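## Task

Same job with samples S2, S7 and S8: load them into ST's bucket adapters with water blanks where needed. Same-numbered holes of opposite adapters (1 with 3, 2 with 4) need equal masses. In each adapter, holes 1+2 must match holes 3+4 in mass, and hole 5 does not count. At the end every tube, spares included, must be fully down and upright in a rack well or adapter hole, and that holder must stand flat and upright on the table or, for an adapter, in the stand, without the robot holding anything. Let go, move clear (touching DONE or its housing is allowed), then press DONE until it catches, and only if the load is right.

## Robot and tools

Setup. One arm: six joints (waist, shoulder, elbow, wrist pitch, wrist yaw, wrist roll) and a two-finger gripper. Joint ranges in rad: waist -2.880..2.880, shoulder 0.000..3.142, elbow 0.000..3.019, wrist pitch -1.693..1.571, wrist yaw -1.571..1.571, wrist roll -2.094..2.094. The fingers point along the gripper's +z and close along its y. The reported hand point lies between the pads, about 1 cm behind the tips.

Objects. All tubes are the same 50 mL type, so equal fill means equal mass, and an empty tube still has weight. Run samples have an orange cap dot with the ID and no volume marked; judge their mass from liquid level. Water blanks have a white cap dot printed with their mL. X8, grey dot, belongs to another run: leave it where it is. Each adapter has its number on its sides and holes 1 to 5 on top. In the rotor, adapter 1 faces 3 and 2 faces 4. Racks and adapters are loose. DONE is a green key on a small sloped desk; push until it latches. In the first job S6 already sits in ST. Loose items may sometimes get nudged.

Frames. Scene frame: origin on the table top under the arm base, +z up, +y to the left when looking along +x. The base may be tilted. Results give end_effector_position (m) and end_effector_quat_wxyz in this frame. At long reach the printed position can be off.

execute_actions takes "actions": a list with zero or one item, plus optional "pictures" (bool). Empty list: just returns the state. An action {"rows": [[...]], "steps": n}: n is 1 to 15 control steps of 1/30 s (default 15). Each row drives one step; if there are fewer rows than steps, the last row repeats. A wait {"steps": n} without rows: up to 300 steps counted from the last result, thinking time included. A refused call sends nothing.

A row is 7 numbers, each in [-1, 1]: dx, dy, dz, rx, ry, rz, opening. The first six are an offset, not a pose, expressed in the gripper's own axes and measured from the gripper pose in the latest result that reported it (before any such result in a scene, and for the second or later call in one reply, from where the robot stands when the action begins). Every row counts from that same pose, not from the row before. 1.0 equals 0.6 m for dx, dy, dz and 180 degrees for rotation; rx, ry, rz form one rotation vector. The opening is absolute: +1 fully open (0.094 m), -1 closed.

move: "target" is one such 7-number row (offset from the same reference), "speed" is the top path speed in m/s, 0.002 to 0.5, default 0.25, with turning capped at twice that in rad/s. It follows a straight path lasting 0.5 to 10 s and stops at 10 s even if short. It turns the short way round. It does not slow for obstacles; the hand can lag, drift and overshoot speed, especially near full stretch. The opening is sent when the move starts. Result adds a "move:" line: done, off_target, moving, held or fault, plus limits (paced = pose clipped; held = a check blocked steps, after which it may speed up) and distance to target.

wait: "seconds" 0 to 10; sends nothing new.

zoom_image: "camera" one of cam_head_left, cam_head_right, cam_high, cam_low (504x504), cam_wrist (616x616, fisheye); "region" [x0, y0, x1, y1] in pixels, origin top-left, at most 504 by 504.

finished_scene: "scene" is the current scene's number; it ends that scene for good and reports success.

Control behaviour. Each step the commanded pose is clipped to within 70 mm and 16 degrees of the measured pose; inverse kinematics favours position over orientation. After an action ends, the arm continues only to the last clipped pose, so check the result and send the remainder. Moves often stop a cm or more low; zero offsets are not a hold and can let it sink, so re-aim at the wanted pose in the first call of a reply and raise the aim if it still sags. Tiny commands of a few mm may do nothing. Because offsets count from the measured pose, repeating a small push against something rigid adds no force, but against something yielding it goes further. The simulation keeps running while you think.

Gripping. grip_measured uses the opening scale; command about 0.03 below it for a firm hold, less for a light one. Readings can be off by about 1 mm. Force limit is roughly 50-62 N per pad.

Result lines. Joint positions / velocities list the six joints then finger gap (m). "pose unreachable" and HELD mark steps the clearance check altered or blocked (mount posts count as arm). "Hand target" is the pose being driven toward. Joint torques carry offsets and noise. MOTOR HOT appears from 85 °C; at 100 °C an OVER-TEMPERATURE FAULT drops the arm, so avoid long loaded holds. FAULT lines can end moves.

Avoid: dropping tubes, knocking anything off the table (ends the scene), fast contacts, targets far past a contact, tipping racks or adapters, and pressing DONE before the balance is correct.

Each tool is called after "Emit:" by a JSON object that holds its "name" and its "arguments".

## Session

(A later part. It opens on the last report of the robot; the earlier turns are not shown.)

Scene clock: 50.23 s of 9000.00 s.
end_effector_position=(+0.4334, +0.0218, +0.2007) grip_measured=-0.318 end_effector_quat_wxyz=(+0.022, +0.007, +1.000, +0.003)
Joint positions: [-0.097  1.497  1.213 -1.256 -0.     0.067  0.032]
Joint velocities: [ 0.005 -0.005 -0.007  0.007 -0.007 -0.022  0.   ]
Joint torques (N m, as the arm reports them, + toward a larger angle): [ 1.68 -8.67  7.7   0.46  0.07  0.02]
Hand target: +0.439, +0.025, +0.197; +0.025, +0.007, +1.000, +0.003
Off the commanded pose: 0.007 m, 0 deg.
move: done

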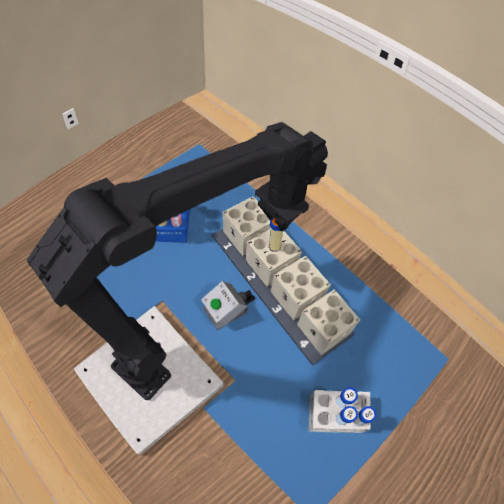

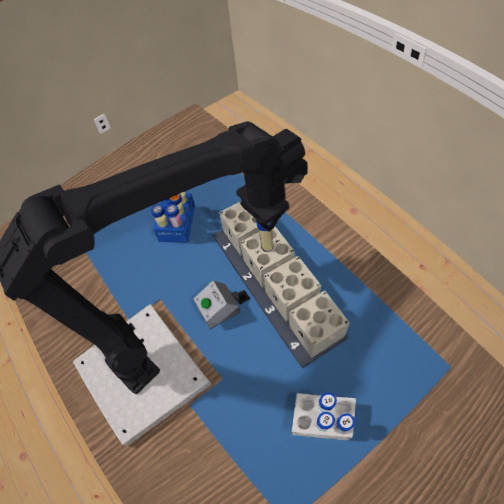

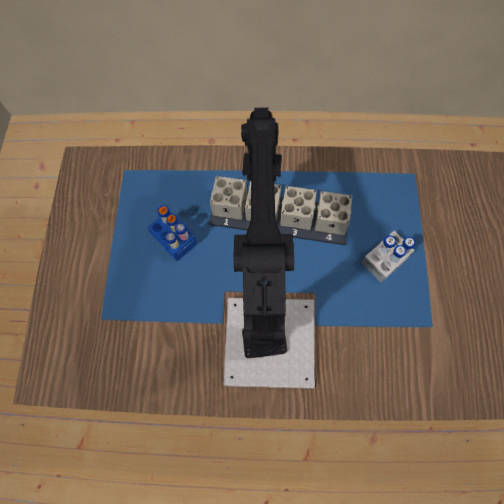

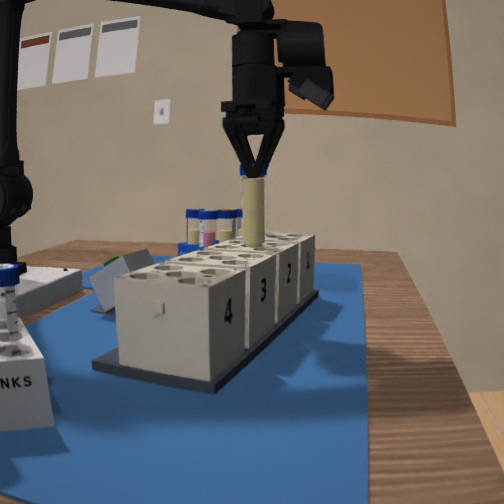

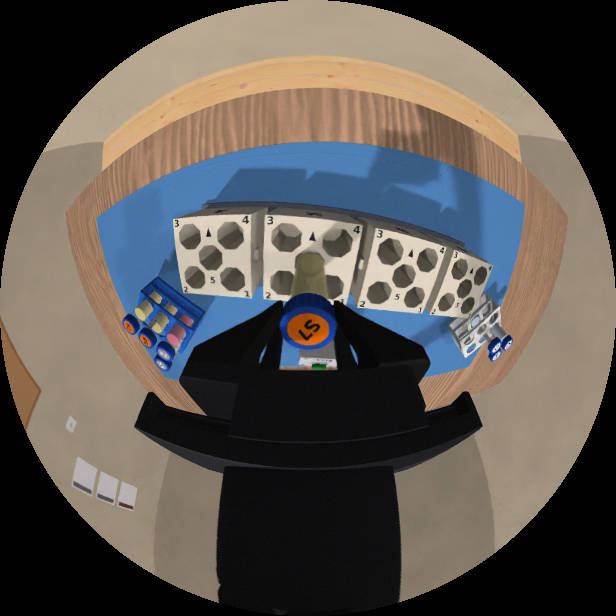

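Emit:
{"name": "move", "arguments": {"target": [-0.003,0,0.126,0,0,0,-0.35], "speed": 0.05}}

Scene clock: 54.20 s of 9000.00 s.
end_effector_position=(+0.4351, +0.0221, +0.1323) grip_measured=-0.318 end_effector_quat_wxyz=(+0.023, +0.007, +1.000, +0.003)
Joint positions: [-0.097  1.566  1.099 -1.072  0.     0.067  0.032]
Joint velocities: [ 0.005  0.015 -0.012  0.002 -0.007 -0.022 -0.001]
Joint torques (N m, as the arm reports them, + toward a larger angle): [ 0.91 -8.47  6.94  0.64  0.02 -0.04]
Hand target: +0.439, +0.022, +0.125; +0.022, +0.007, +1.000, +0.003
Off the commanded pose: 0.008 m, 0 deg.
move: done

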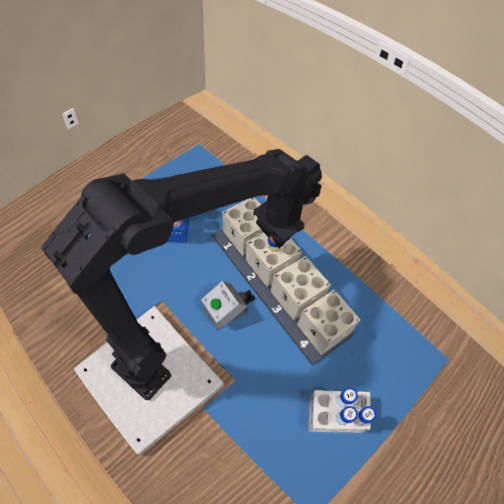

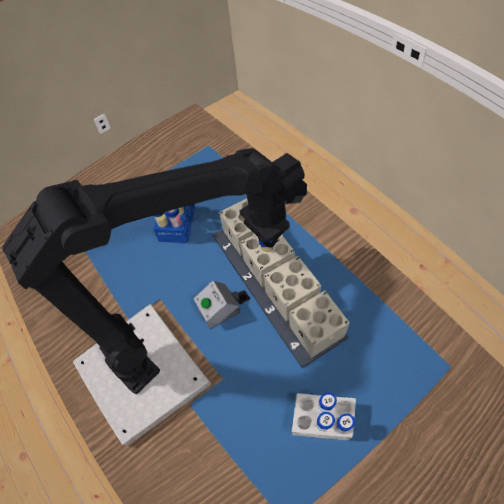

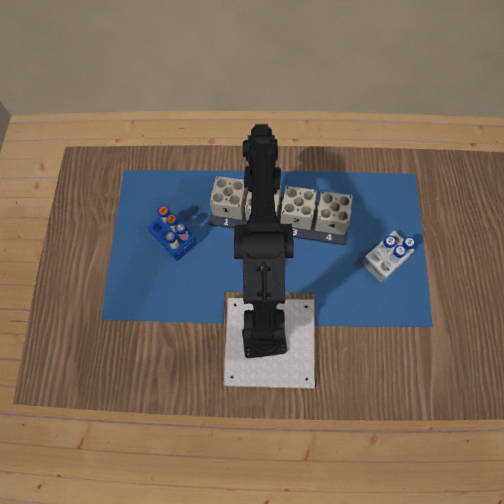

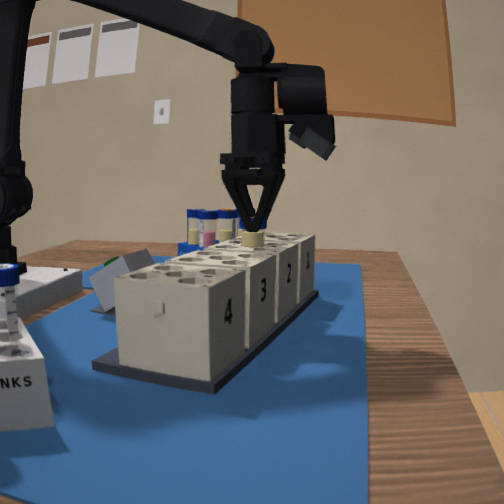

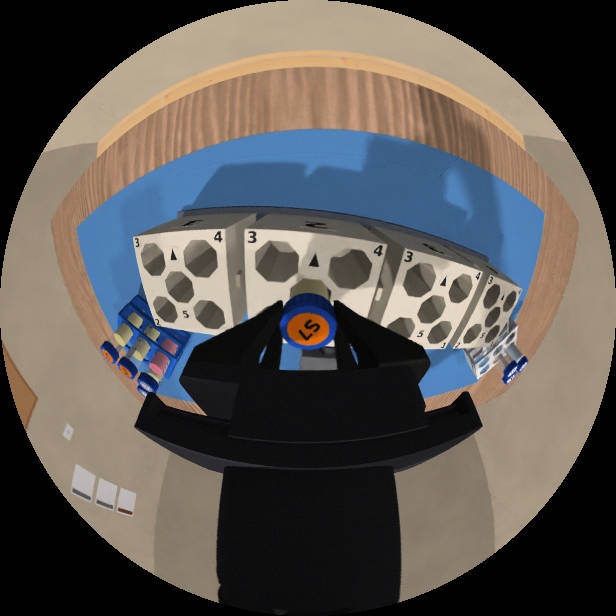

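Emit:
{"name": "move", "arguments": {"target": [0,0,0.004,0,0,0,0.15]}}

Emit:
{"name": "move", "arguments": {"target": [-0.02,0,-0.13,0,0,0,0.15], "speed": 0.15}}

Emit:
{"name": "move", "arguments": {"target": [0.09,0.503,-0.02,-0.012,-0.008,-0.25,0.15]}}

Scene clock: 58.13 s of 9000.00 s.
end_effector_position=(+0.4332, +0.0220, +0.1307) grip_measured=+0.148 end_effector_quat_wxyz=(+0.020, +0.007, +1.000, +0.003)
Joint positions: [-0.097  1.566  1.095 -1.072  0.     0.067  0.054]
Joint velocities: [-0.015 -0.015  0.007  0.007 -0.037  0.037  0.001]
Joint torques (N m, as the arm reports them, + toward a larger angle): [ 0.98 -9.54  6.95  0.22  0.03 -0.04]
Hand target: +0.435, +0.022, +0.130; +0.023, +0.007, +1.000, +0.003
Off the commanded pose: 0.002 m, 0 deg.
After step 90, 0.23 s passed at rest.
move: done

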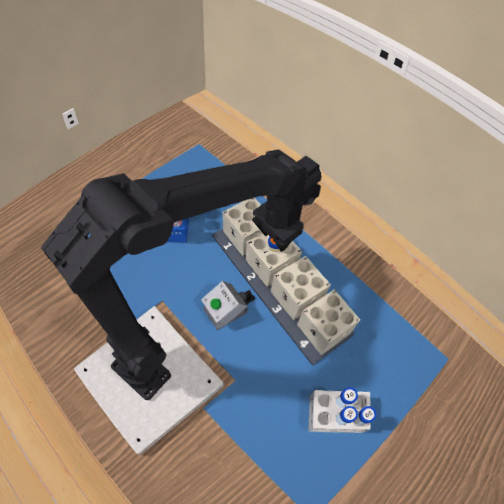

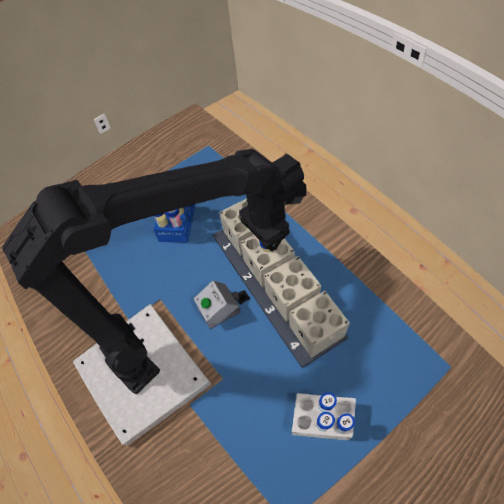

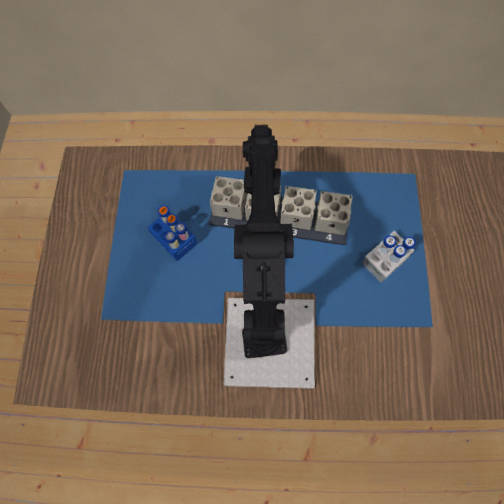

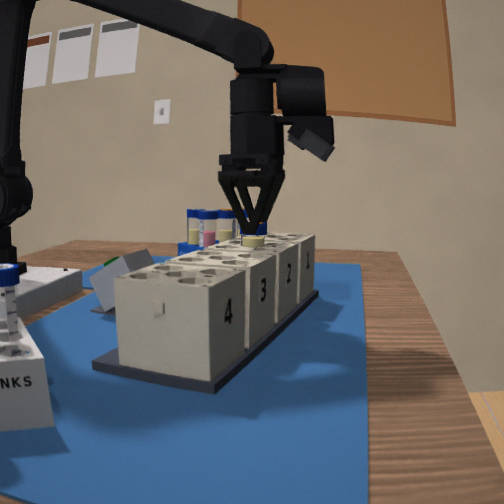

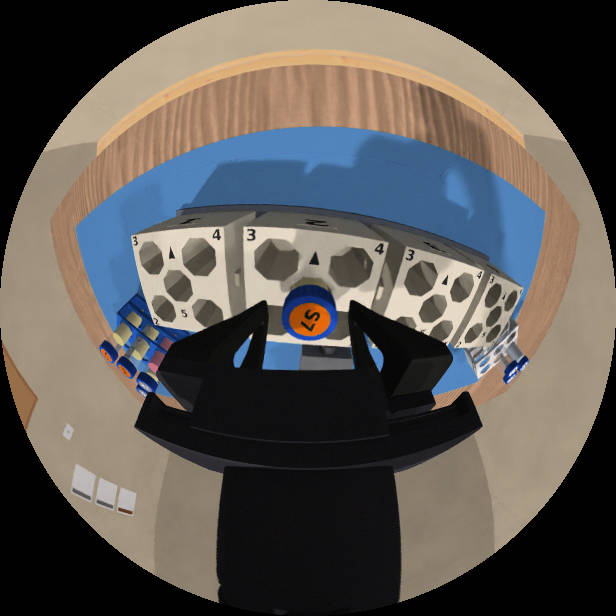

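Scene clock: 59.10 s of 9000.00 s.
end_effector_position=(+0.4302, +0.0216, +0.1901) grip_measured=+0.148 end_effector_quat_wxyz=(+0.001, +0.007, +1.000, +0.002)
Joint positions: [-0.097  1.524  1.214 -1.273  0.     0.067  0.054]
Joint velocities: [-0.005  0.005  0.007  0.002 -0.007  0.051 -0.001]
Joint torques (N m, as the arm reports them, + toward a larger angle): [  0.9  -10.34  10.12  -0.52   0.03  -0.04]
Hand target: +0.441, +0.022, +0.209; +0.020, +0.007, +1.000, +0.003
Off the commanded pose: 0.022 m, 2 deg.
move: off_target

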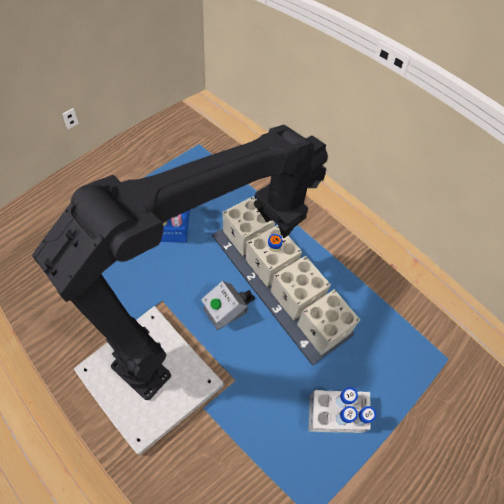

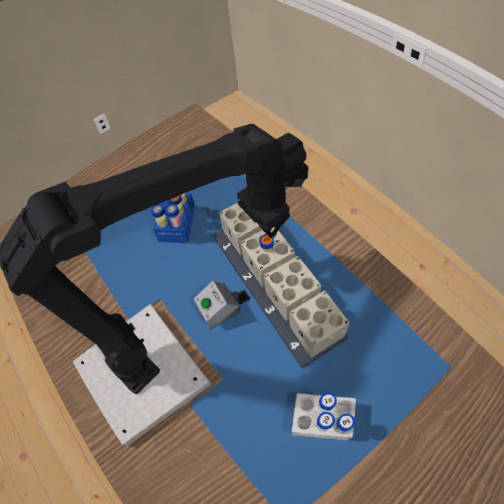

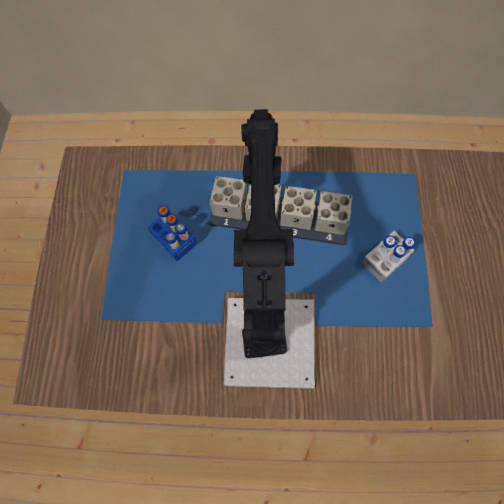

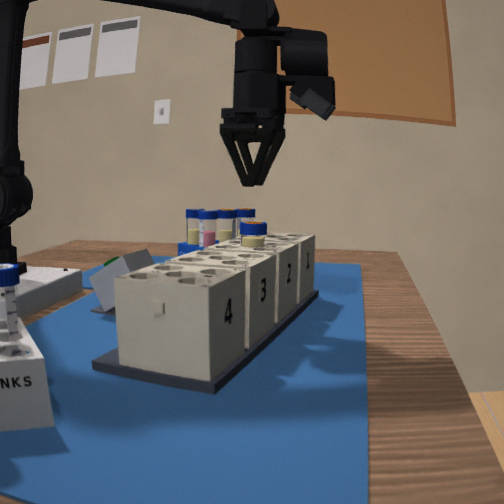

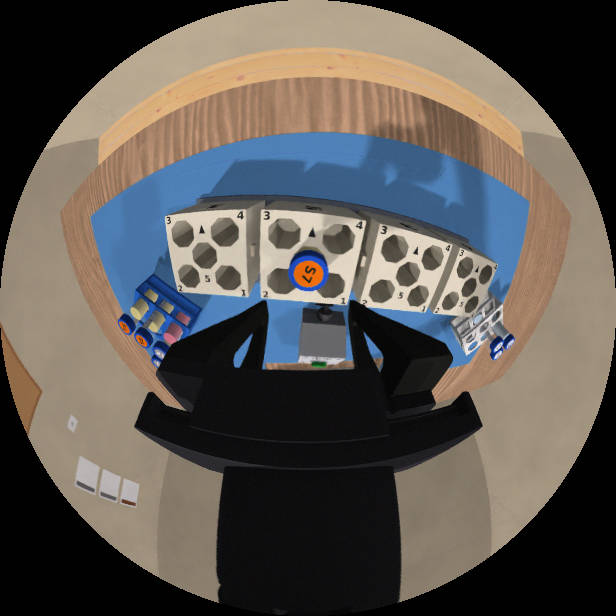

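Scene clock: 61.10 s of 9000.00 s.
end_effector_position=(+0.3709, +0.3174, +0.1919) grip_measured=+0.148 end_effector_quat_wxyz=(+0.004, -0.373, +0.928, +0.015)
Joint positions: [ 0.546  1.657  1.378 -1.289 -0.031 -0.068  0.054]
Joint velocities: [-0.015  0.005  0.007 -0.012  0.007  0.007  0.   ]
Joint torques (N m, as the arm reports them, + toward a larger angle): [  0.49 -10.55  10.84  -0.45  -0.05  -0.1 ]
Hand target: +0.383, +0.324, +0.202; +0.013, -0.376, +0.926, +0.019
Off the commanded pose: 0.016 m, 1 deg.
move: off_target

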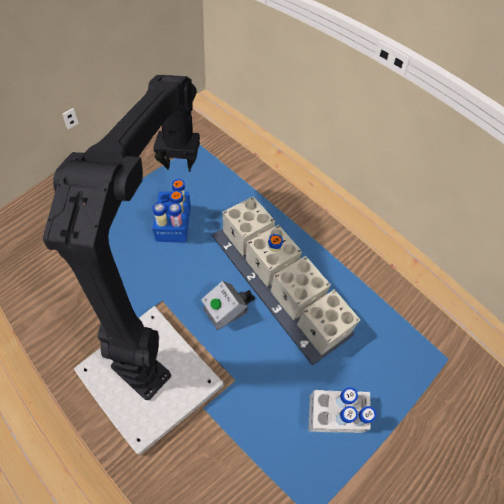

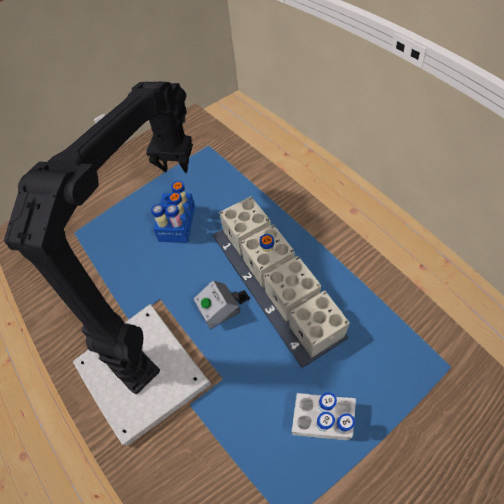

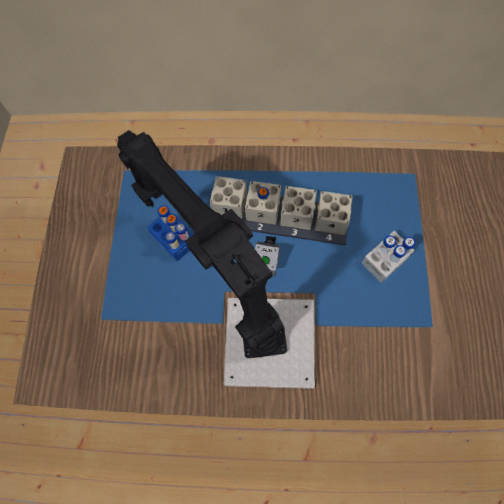

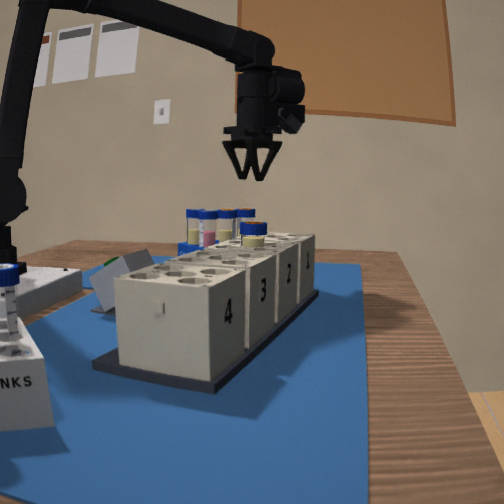

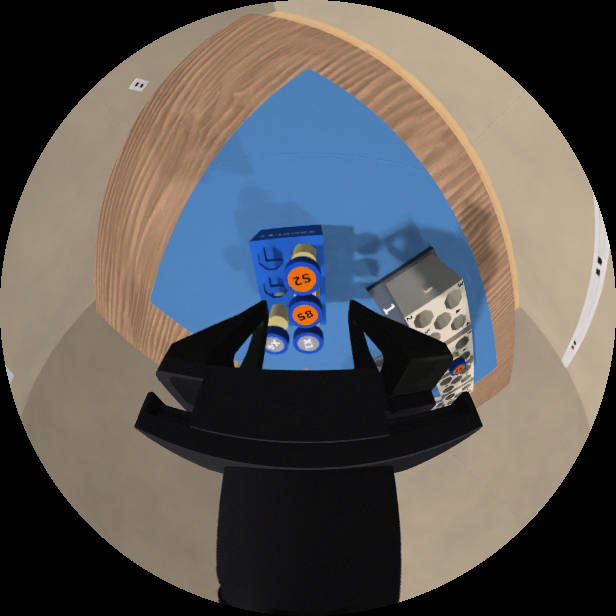

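Emit:
{"name": "execute_actions", "arguments": {"actions": []}}

Scene clock: 77.30 s of 9000.00 s.
end_effector_position=(+0.3708, +0.3173, +0.1919) grip_measured=+0.148 end_effector_quat_wxyz=(+0.004, -0.374, +0.927, +0.015)
Joint positions: [ 0.546  1.657  1.378 -1.289 -0.031 -0.07   0.054]
Joint velocities: [-0.005  0.005  0.002 -0.002 -0.037  0.022 -0.001]
Joint torques (N m, as the arm reports them, + toward a larger angle): [  0.49 -10.61  10.85  -0.45  -0.05  -0.12]
Hand target: +0.383, +0.324, +0.202; +0.013, -0.376, +0.926, +0.019
Off the commanded pose: 0.016 m, 1 deg.
Steps of this call (steps 1 to 90: nothing new was sent; then 13.20 s passed at rest). Readings (end_effector_position):
1: (+0.3708, +0.3173, +0.1919)
2: (+0.3708, +0.3173, +0.1919)
4: (+0.3708, +0.3173, +0.1919)
8: (+0.3708, +0.3173, +0.1919)
90: the state above

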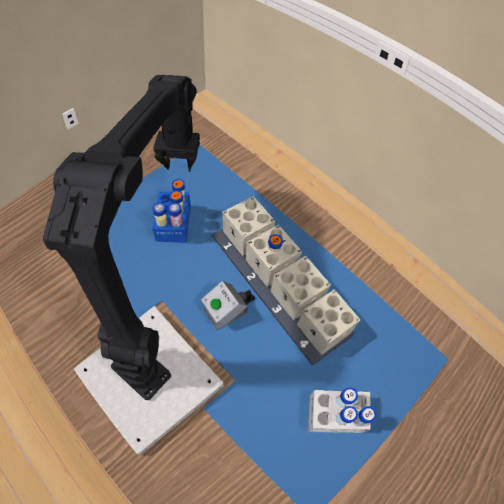

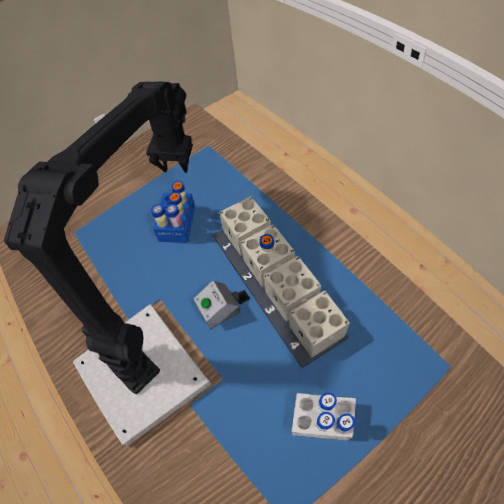

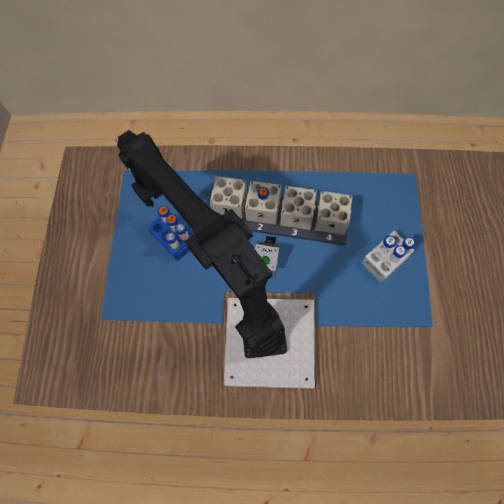

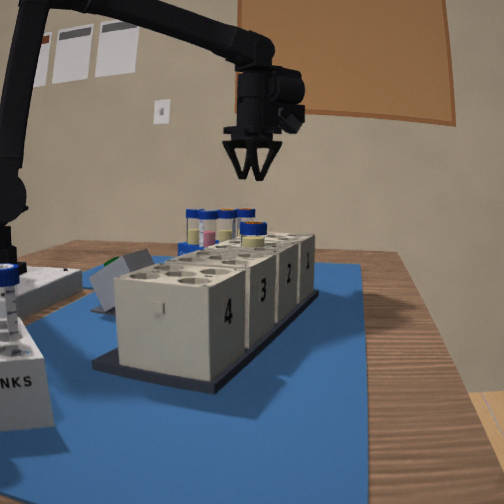

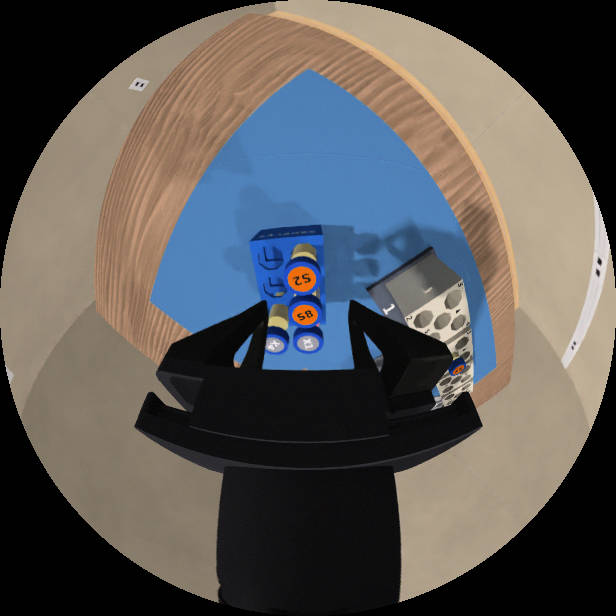

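Emit:
{"name": "move", "arguments": {"target": [-0.003,0.007,0.085,0,0,0,0.15], "speed": 0.08}}

Scene clock: 80.63 s of 9000.00 s.
end_effector_position=(+0.3681, +0.3179, +0.1457) grip_measured=+0.148 end_effector_quat_wxyz=(+0.002, -0.376, +0.927, +0.014)
Joint positions: [ 0.551  1.693  1.297 -1.175 -0.031 -0.069  0.054]
Joint velocities: [-0.005  0.005 -0.012 -0.007 -0.051  0.007 -0.   ]
Joint torques (N m, as the arm reports them, + toward a larger angle): [  1.51 -10.82   7.27   0.39   0.01   0.04]
Hand target: +0.369, +0.323, +0.141; +0.004, -0.374, +0.927, +0.015
Off the commanded pose: 0.007 m, 0 deg.
move: done

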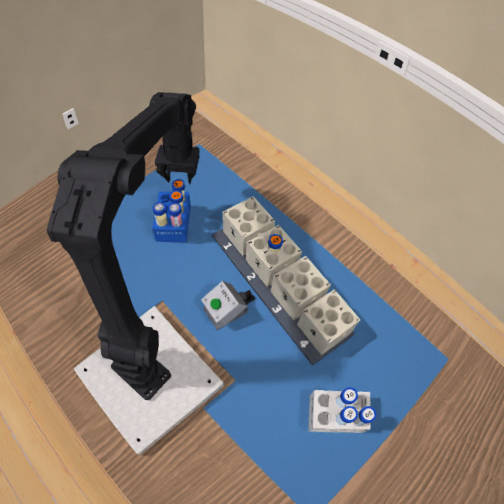

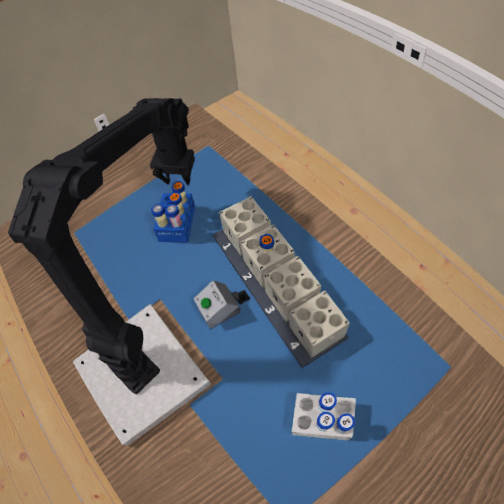

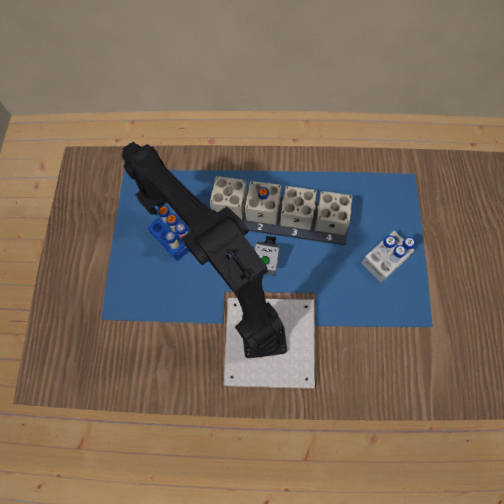

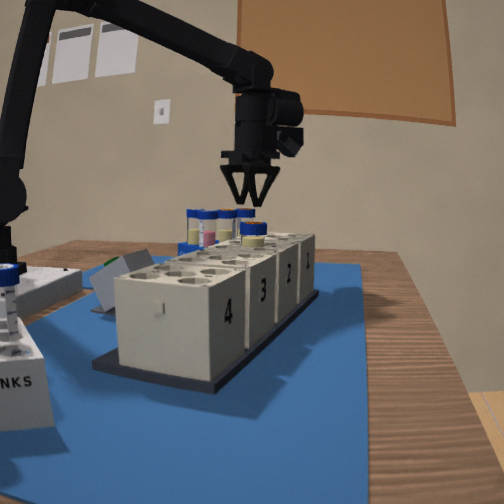

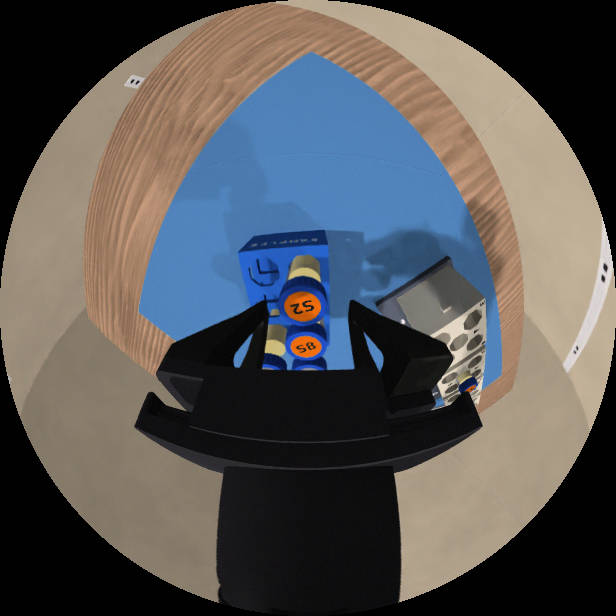

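Emit:
{"name": "move", "arguments": {"target": [-0.008,0.008,0.05,0,0,0,0.15], "speed": 0.04}}

Scene clock: 83.17 s of 9000.00 s.
end_effector_position=(+0.3678, +0.3209, +0.1228) grip_measured=+0.148 end_effector_quat_wxyz=(+0.003, -0.377, +0.926, +0.015)
Joint positions: [ 0.556  1.72   1.268 -1.117 -0.031 -0.066  0.054]
Joint velocities: [-0.015 -0.015 -0.017  0.002  0.037 -0.022 -0.001]
Joint torques (N m, as the arm reports them, + toward a larger angle): [  1.51 -10.84   7.08   0.43   0.01   0.04]
Hand target: +0.368, +0.325, +0.116; +0.002, -0.375, +0.927, +0.014
Off the commanded pose: 0.008 m, 0 deg.
move: done

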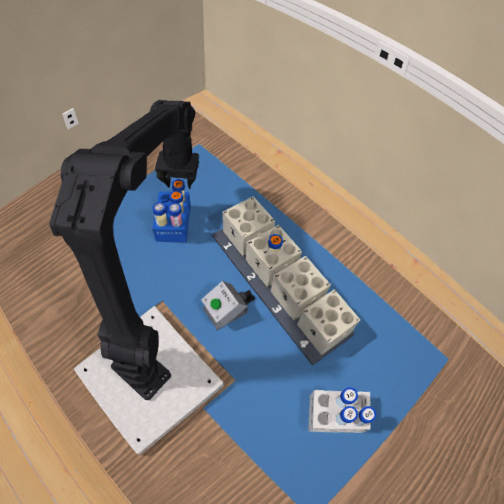

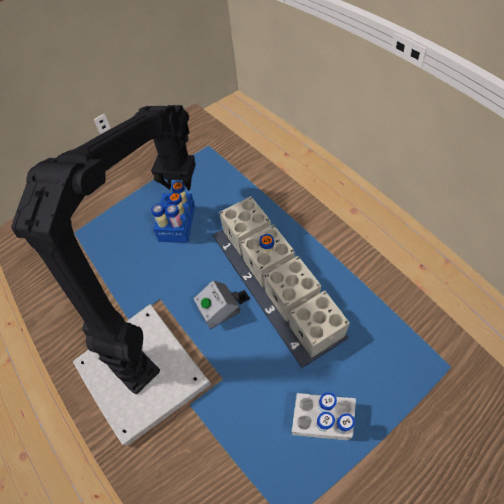

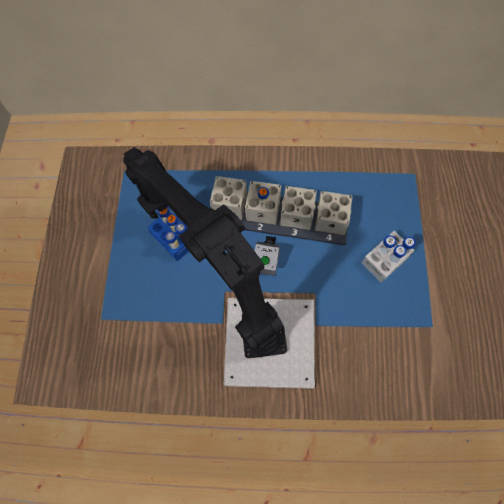

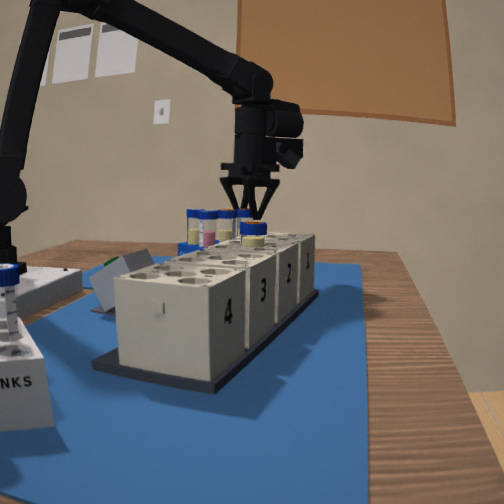

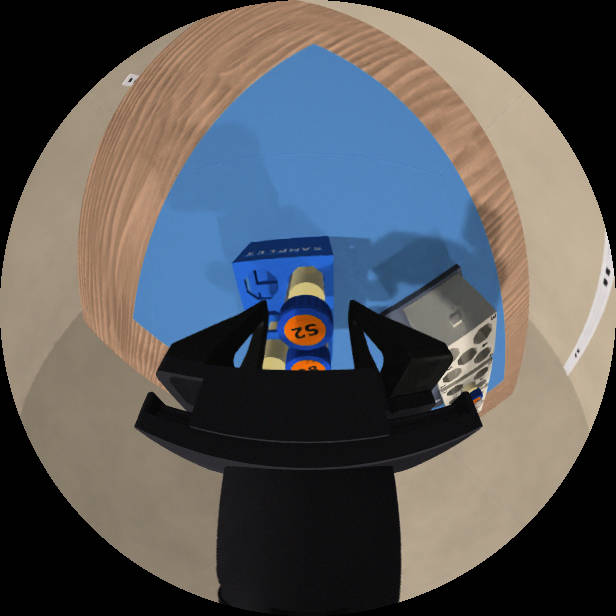

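Emit:
{"name": "move", "arguments": {"target": [0,0.004,0.012,0,0,0,0.15], "speed": 0.03}}

Emit:
{"name": "move", "arguments": {"target": [0,0,0,0,0,0,-0.345]}}

Emit:
{"name": "execute_actions", "arguments": {"actions": [{"rows":[[-0.012,0,-0.02,0,-0.006,0,-0.35],[-0.02,0,-0.03,0,-0.009,0,-0.35],[-0.026,0,-0.04,0,-0.012,0,-0.35],[-0.028,0,-0.05,0,-0.012,0,-0.35],[-0.028,0,-0.06,0,-0.012,0,-0.35],[-0.028,0,-0.07,0,-0.012,0,-0.35],[-0.028,0,-0.08,0,-0.012,0,-0.35],[-0.028,0,-0.09,0,-0.012,0,-0.35],[-0.028,0,-0.1,0,-0.012,0,-0.35],[-0.028,0,-0.11,0,-0.012,0,-0.35],[-0.028,0,-0.12,0,-0.012,0,-0.35],[-0.028,0,-0.13,0,-0.012,0,-0.35],[-0.028,0,-0.14,0,-0.012,0,-0.35]]}], "pictures": false}}

Emit:
{"name": "move", "arguments": {"target": [-0.028,0,-0.18,0,-0.012,0,-0.35], "speed": 0.12}}

Scene clock: 91.27 s of 9000.00 s.
end_effector_position=(+0.3654, +0.3188, +0.1191) grip_measured=+0.148 end_effector_quat_wxyz=(-0.000, -0.377, +0.926, +0.014)
Joint positions: [ 0.556  1.72   1.257 -1.112 -0.031 -0.066  0.054]
Joint velocities: [-0.015 -0.005 -0.002 -0.007 -0.066 -0.037  0.   ]
Joint torques (N m, as the arm reports them, + toward a larger angle): [  1.3  -11.33   6.88   0.42   0.01   0.01]
Hand target: +0.366, +0.323, +0.116; +0.003, -0.377, +0.926, +0.015
Off the commanded pose: 0.005 m, 0 deg.
After step 90, 4.40 s passed at rest.
move: done

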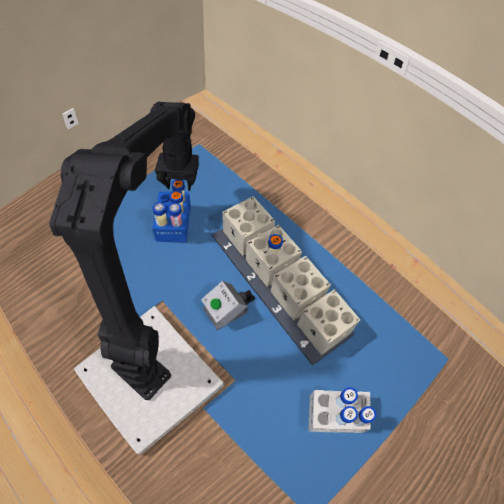

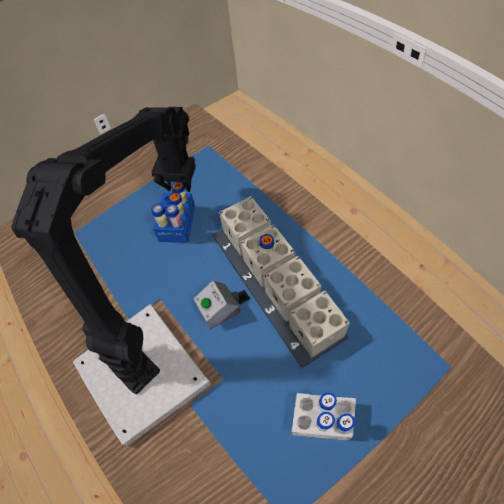

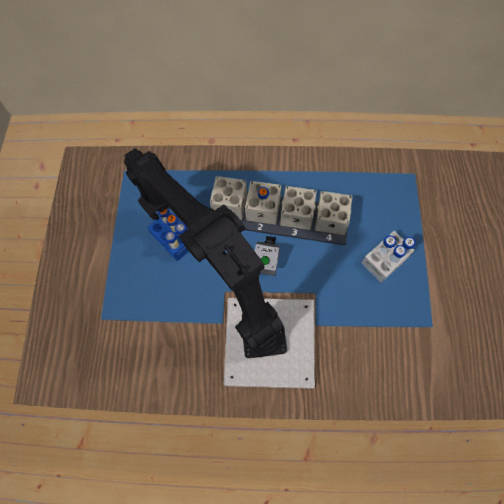

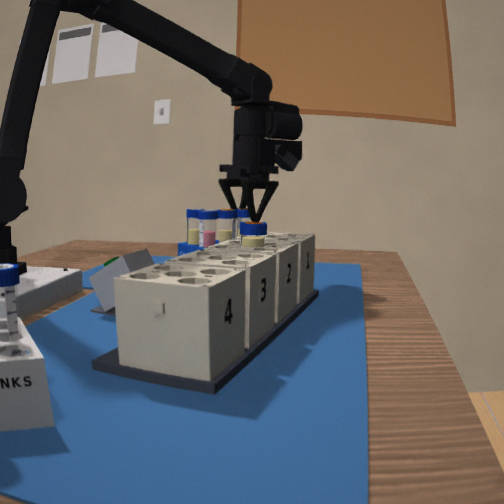

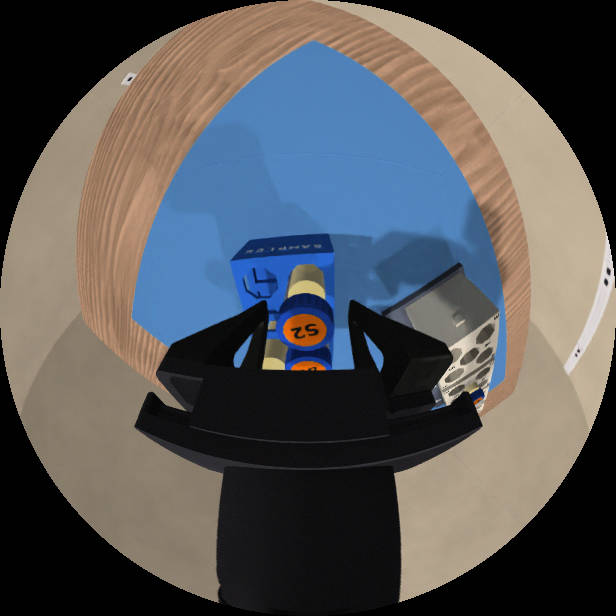

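Scene clock: 91.77 s of 9000.00 s.
end_effector_position=(+0.3654, +0.3188, +0.1191) grip_measured=-0.321 end_effector_quat_wxyz=(-0.000, -0.377, +0.926, +0.014)
Joint positions: [ 0.556  1.72   1.257 -1.112 -0.031 -0.066  0.032]
Joint velocities: [-0.015 -0.015  0.007  0.002 -0.022  0.007 -0.   ]
Joint torques (N m, as the arm reports them, + toward a larger angle): [  0.9  -11.85   6.82  -0.08   0.01  -0.04]
Hand target: +0.365, +0.319, +0.119; -0.000, -0.377, +0.926, +0.014
Off the commanded pose: 0.000 m, 0 deg.
move: done

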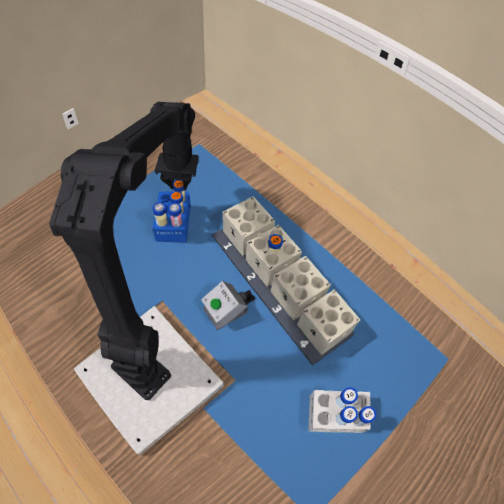

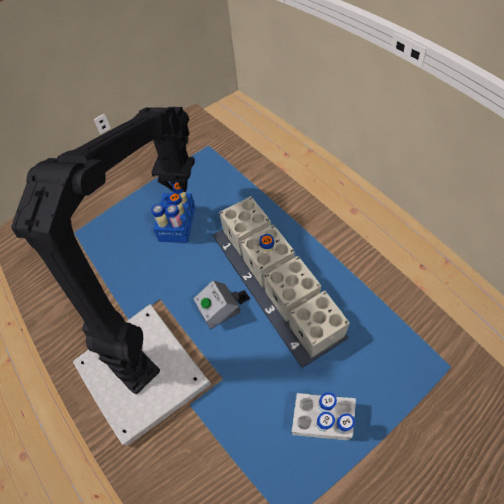

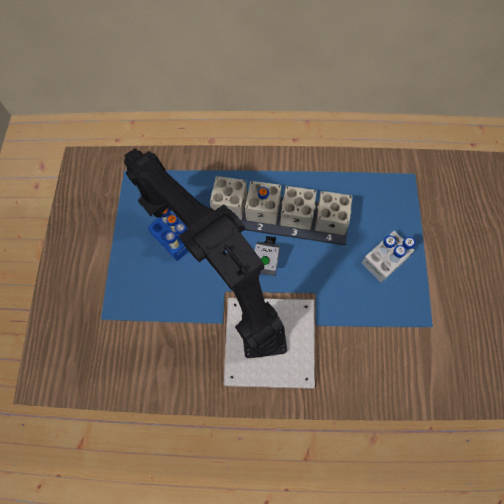

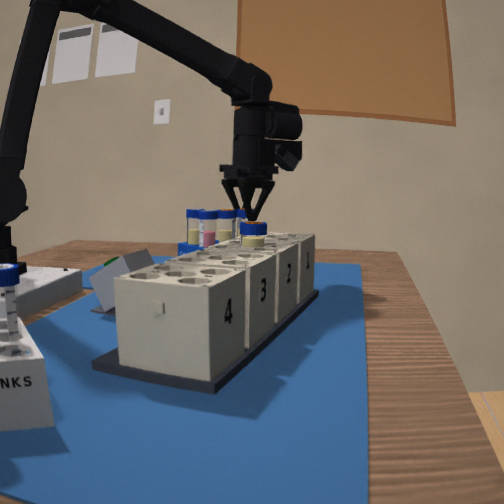

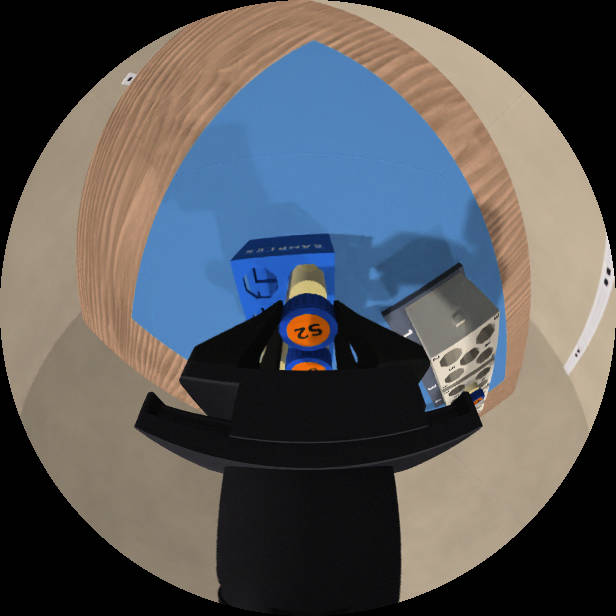

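Scene clock: 92.27 s of 9000.00 s.
end_effector_position=(+0.3658, +0.3197, +0.1620) grip_measured=-0.321 end_effector_quat_wxyz=(-0.016, -0.376, +0.926, +0.009)
Joint positions: [ 0.556  1.699  1.35  -1.26  -0.032 -0.066  0.032]
Joint velocities: [-0.015 -0.181  0.212 -0.217 -0.037 -0.022  0.   ]
Joint torques (N m, as the arm reports them, + toward a larger angle): [  0.71 -14.17  10.33  -0.39  -0.03  -0.06]
Hand target: +0.376, +0.327, +0.203; +0.018, -0.377, +0.926, +0.021
Off the commanded pose: 0.044 m, 4 deg.
Steps of this call (steps 1 to 15: all 15 steps of this action). Readings (end_effector_position):
1: (+0.3654, +0.3188, +0.1191)
2: (+0.3651, +0.3186, +0.1191)
4: (+0.3641, +0.3180, +0.1199)
8: (+0.3644, +0.3183, +0.1295)
15: the state above

Scene clock: 93.93 s of 9000.00 s.
end_effector_position=(+0.3720, +0.3255, +0.2556) grip_measured=-0.321 end_effector_quat_wxyz=(-0.017, -0.376, +0.926, +0.008)
Joint positions: [ 0.556  1.67   1.565 -1.506 -0.032 -0.066  0.032]
Joint velocities: [-0.015  0.005 -0.012 -0.012  0.051  0.037  0.   ]
Joint torques (N m, as the arm reports them, + toward a larger angle): [  0.49 -13.76  11.04  -0.54  -0.05  -0.06]
Hand target: +0.379, +0.329, +0.286; +0.012, -0.376, +0.926, +0.019
Off the commanded pose: 0.032 m, 4 deg.
move: off_target

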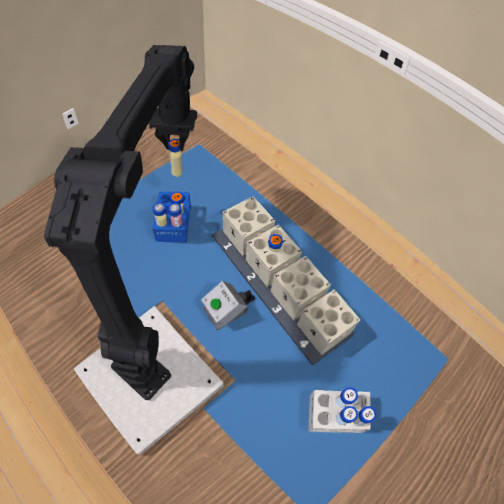

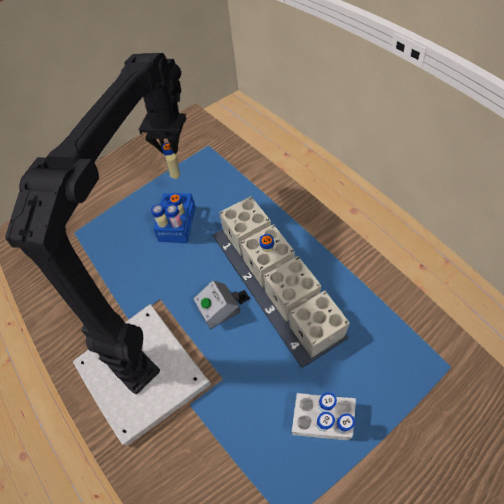

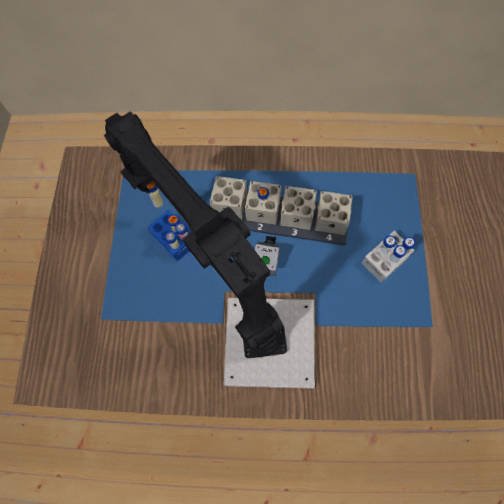

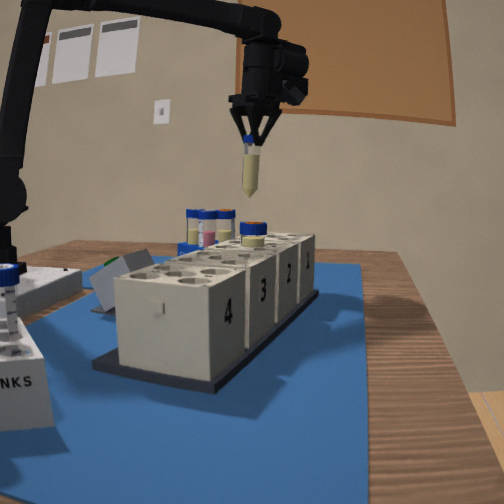

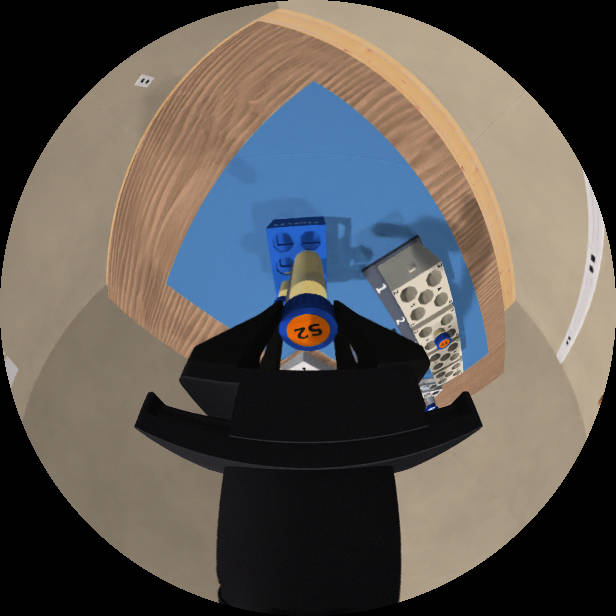

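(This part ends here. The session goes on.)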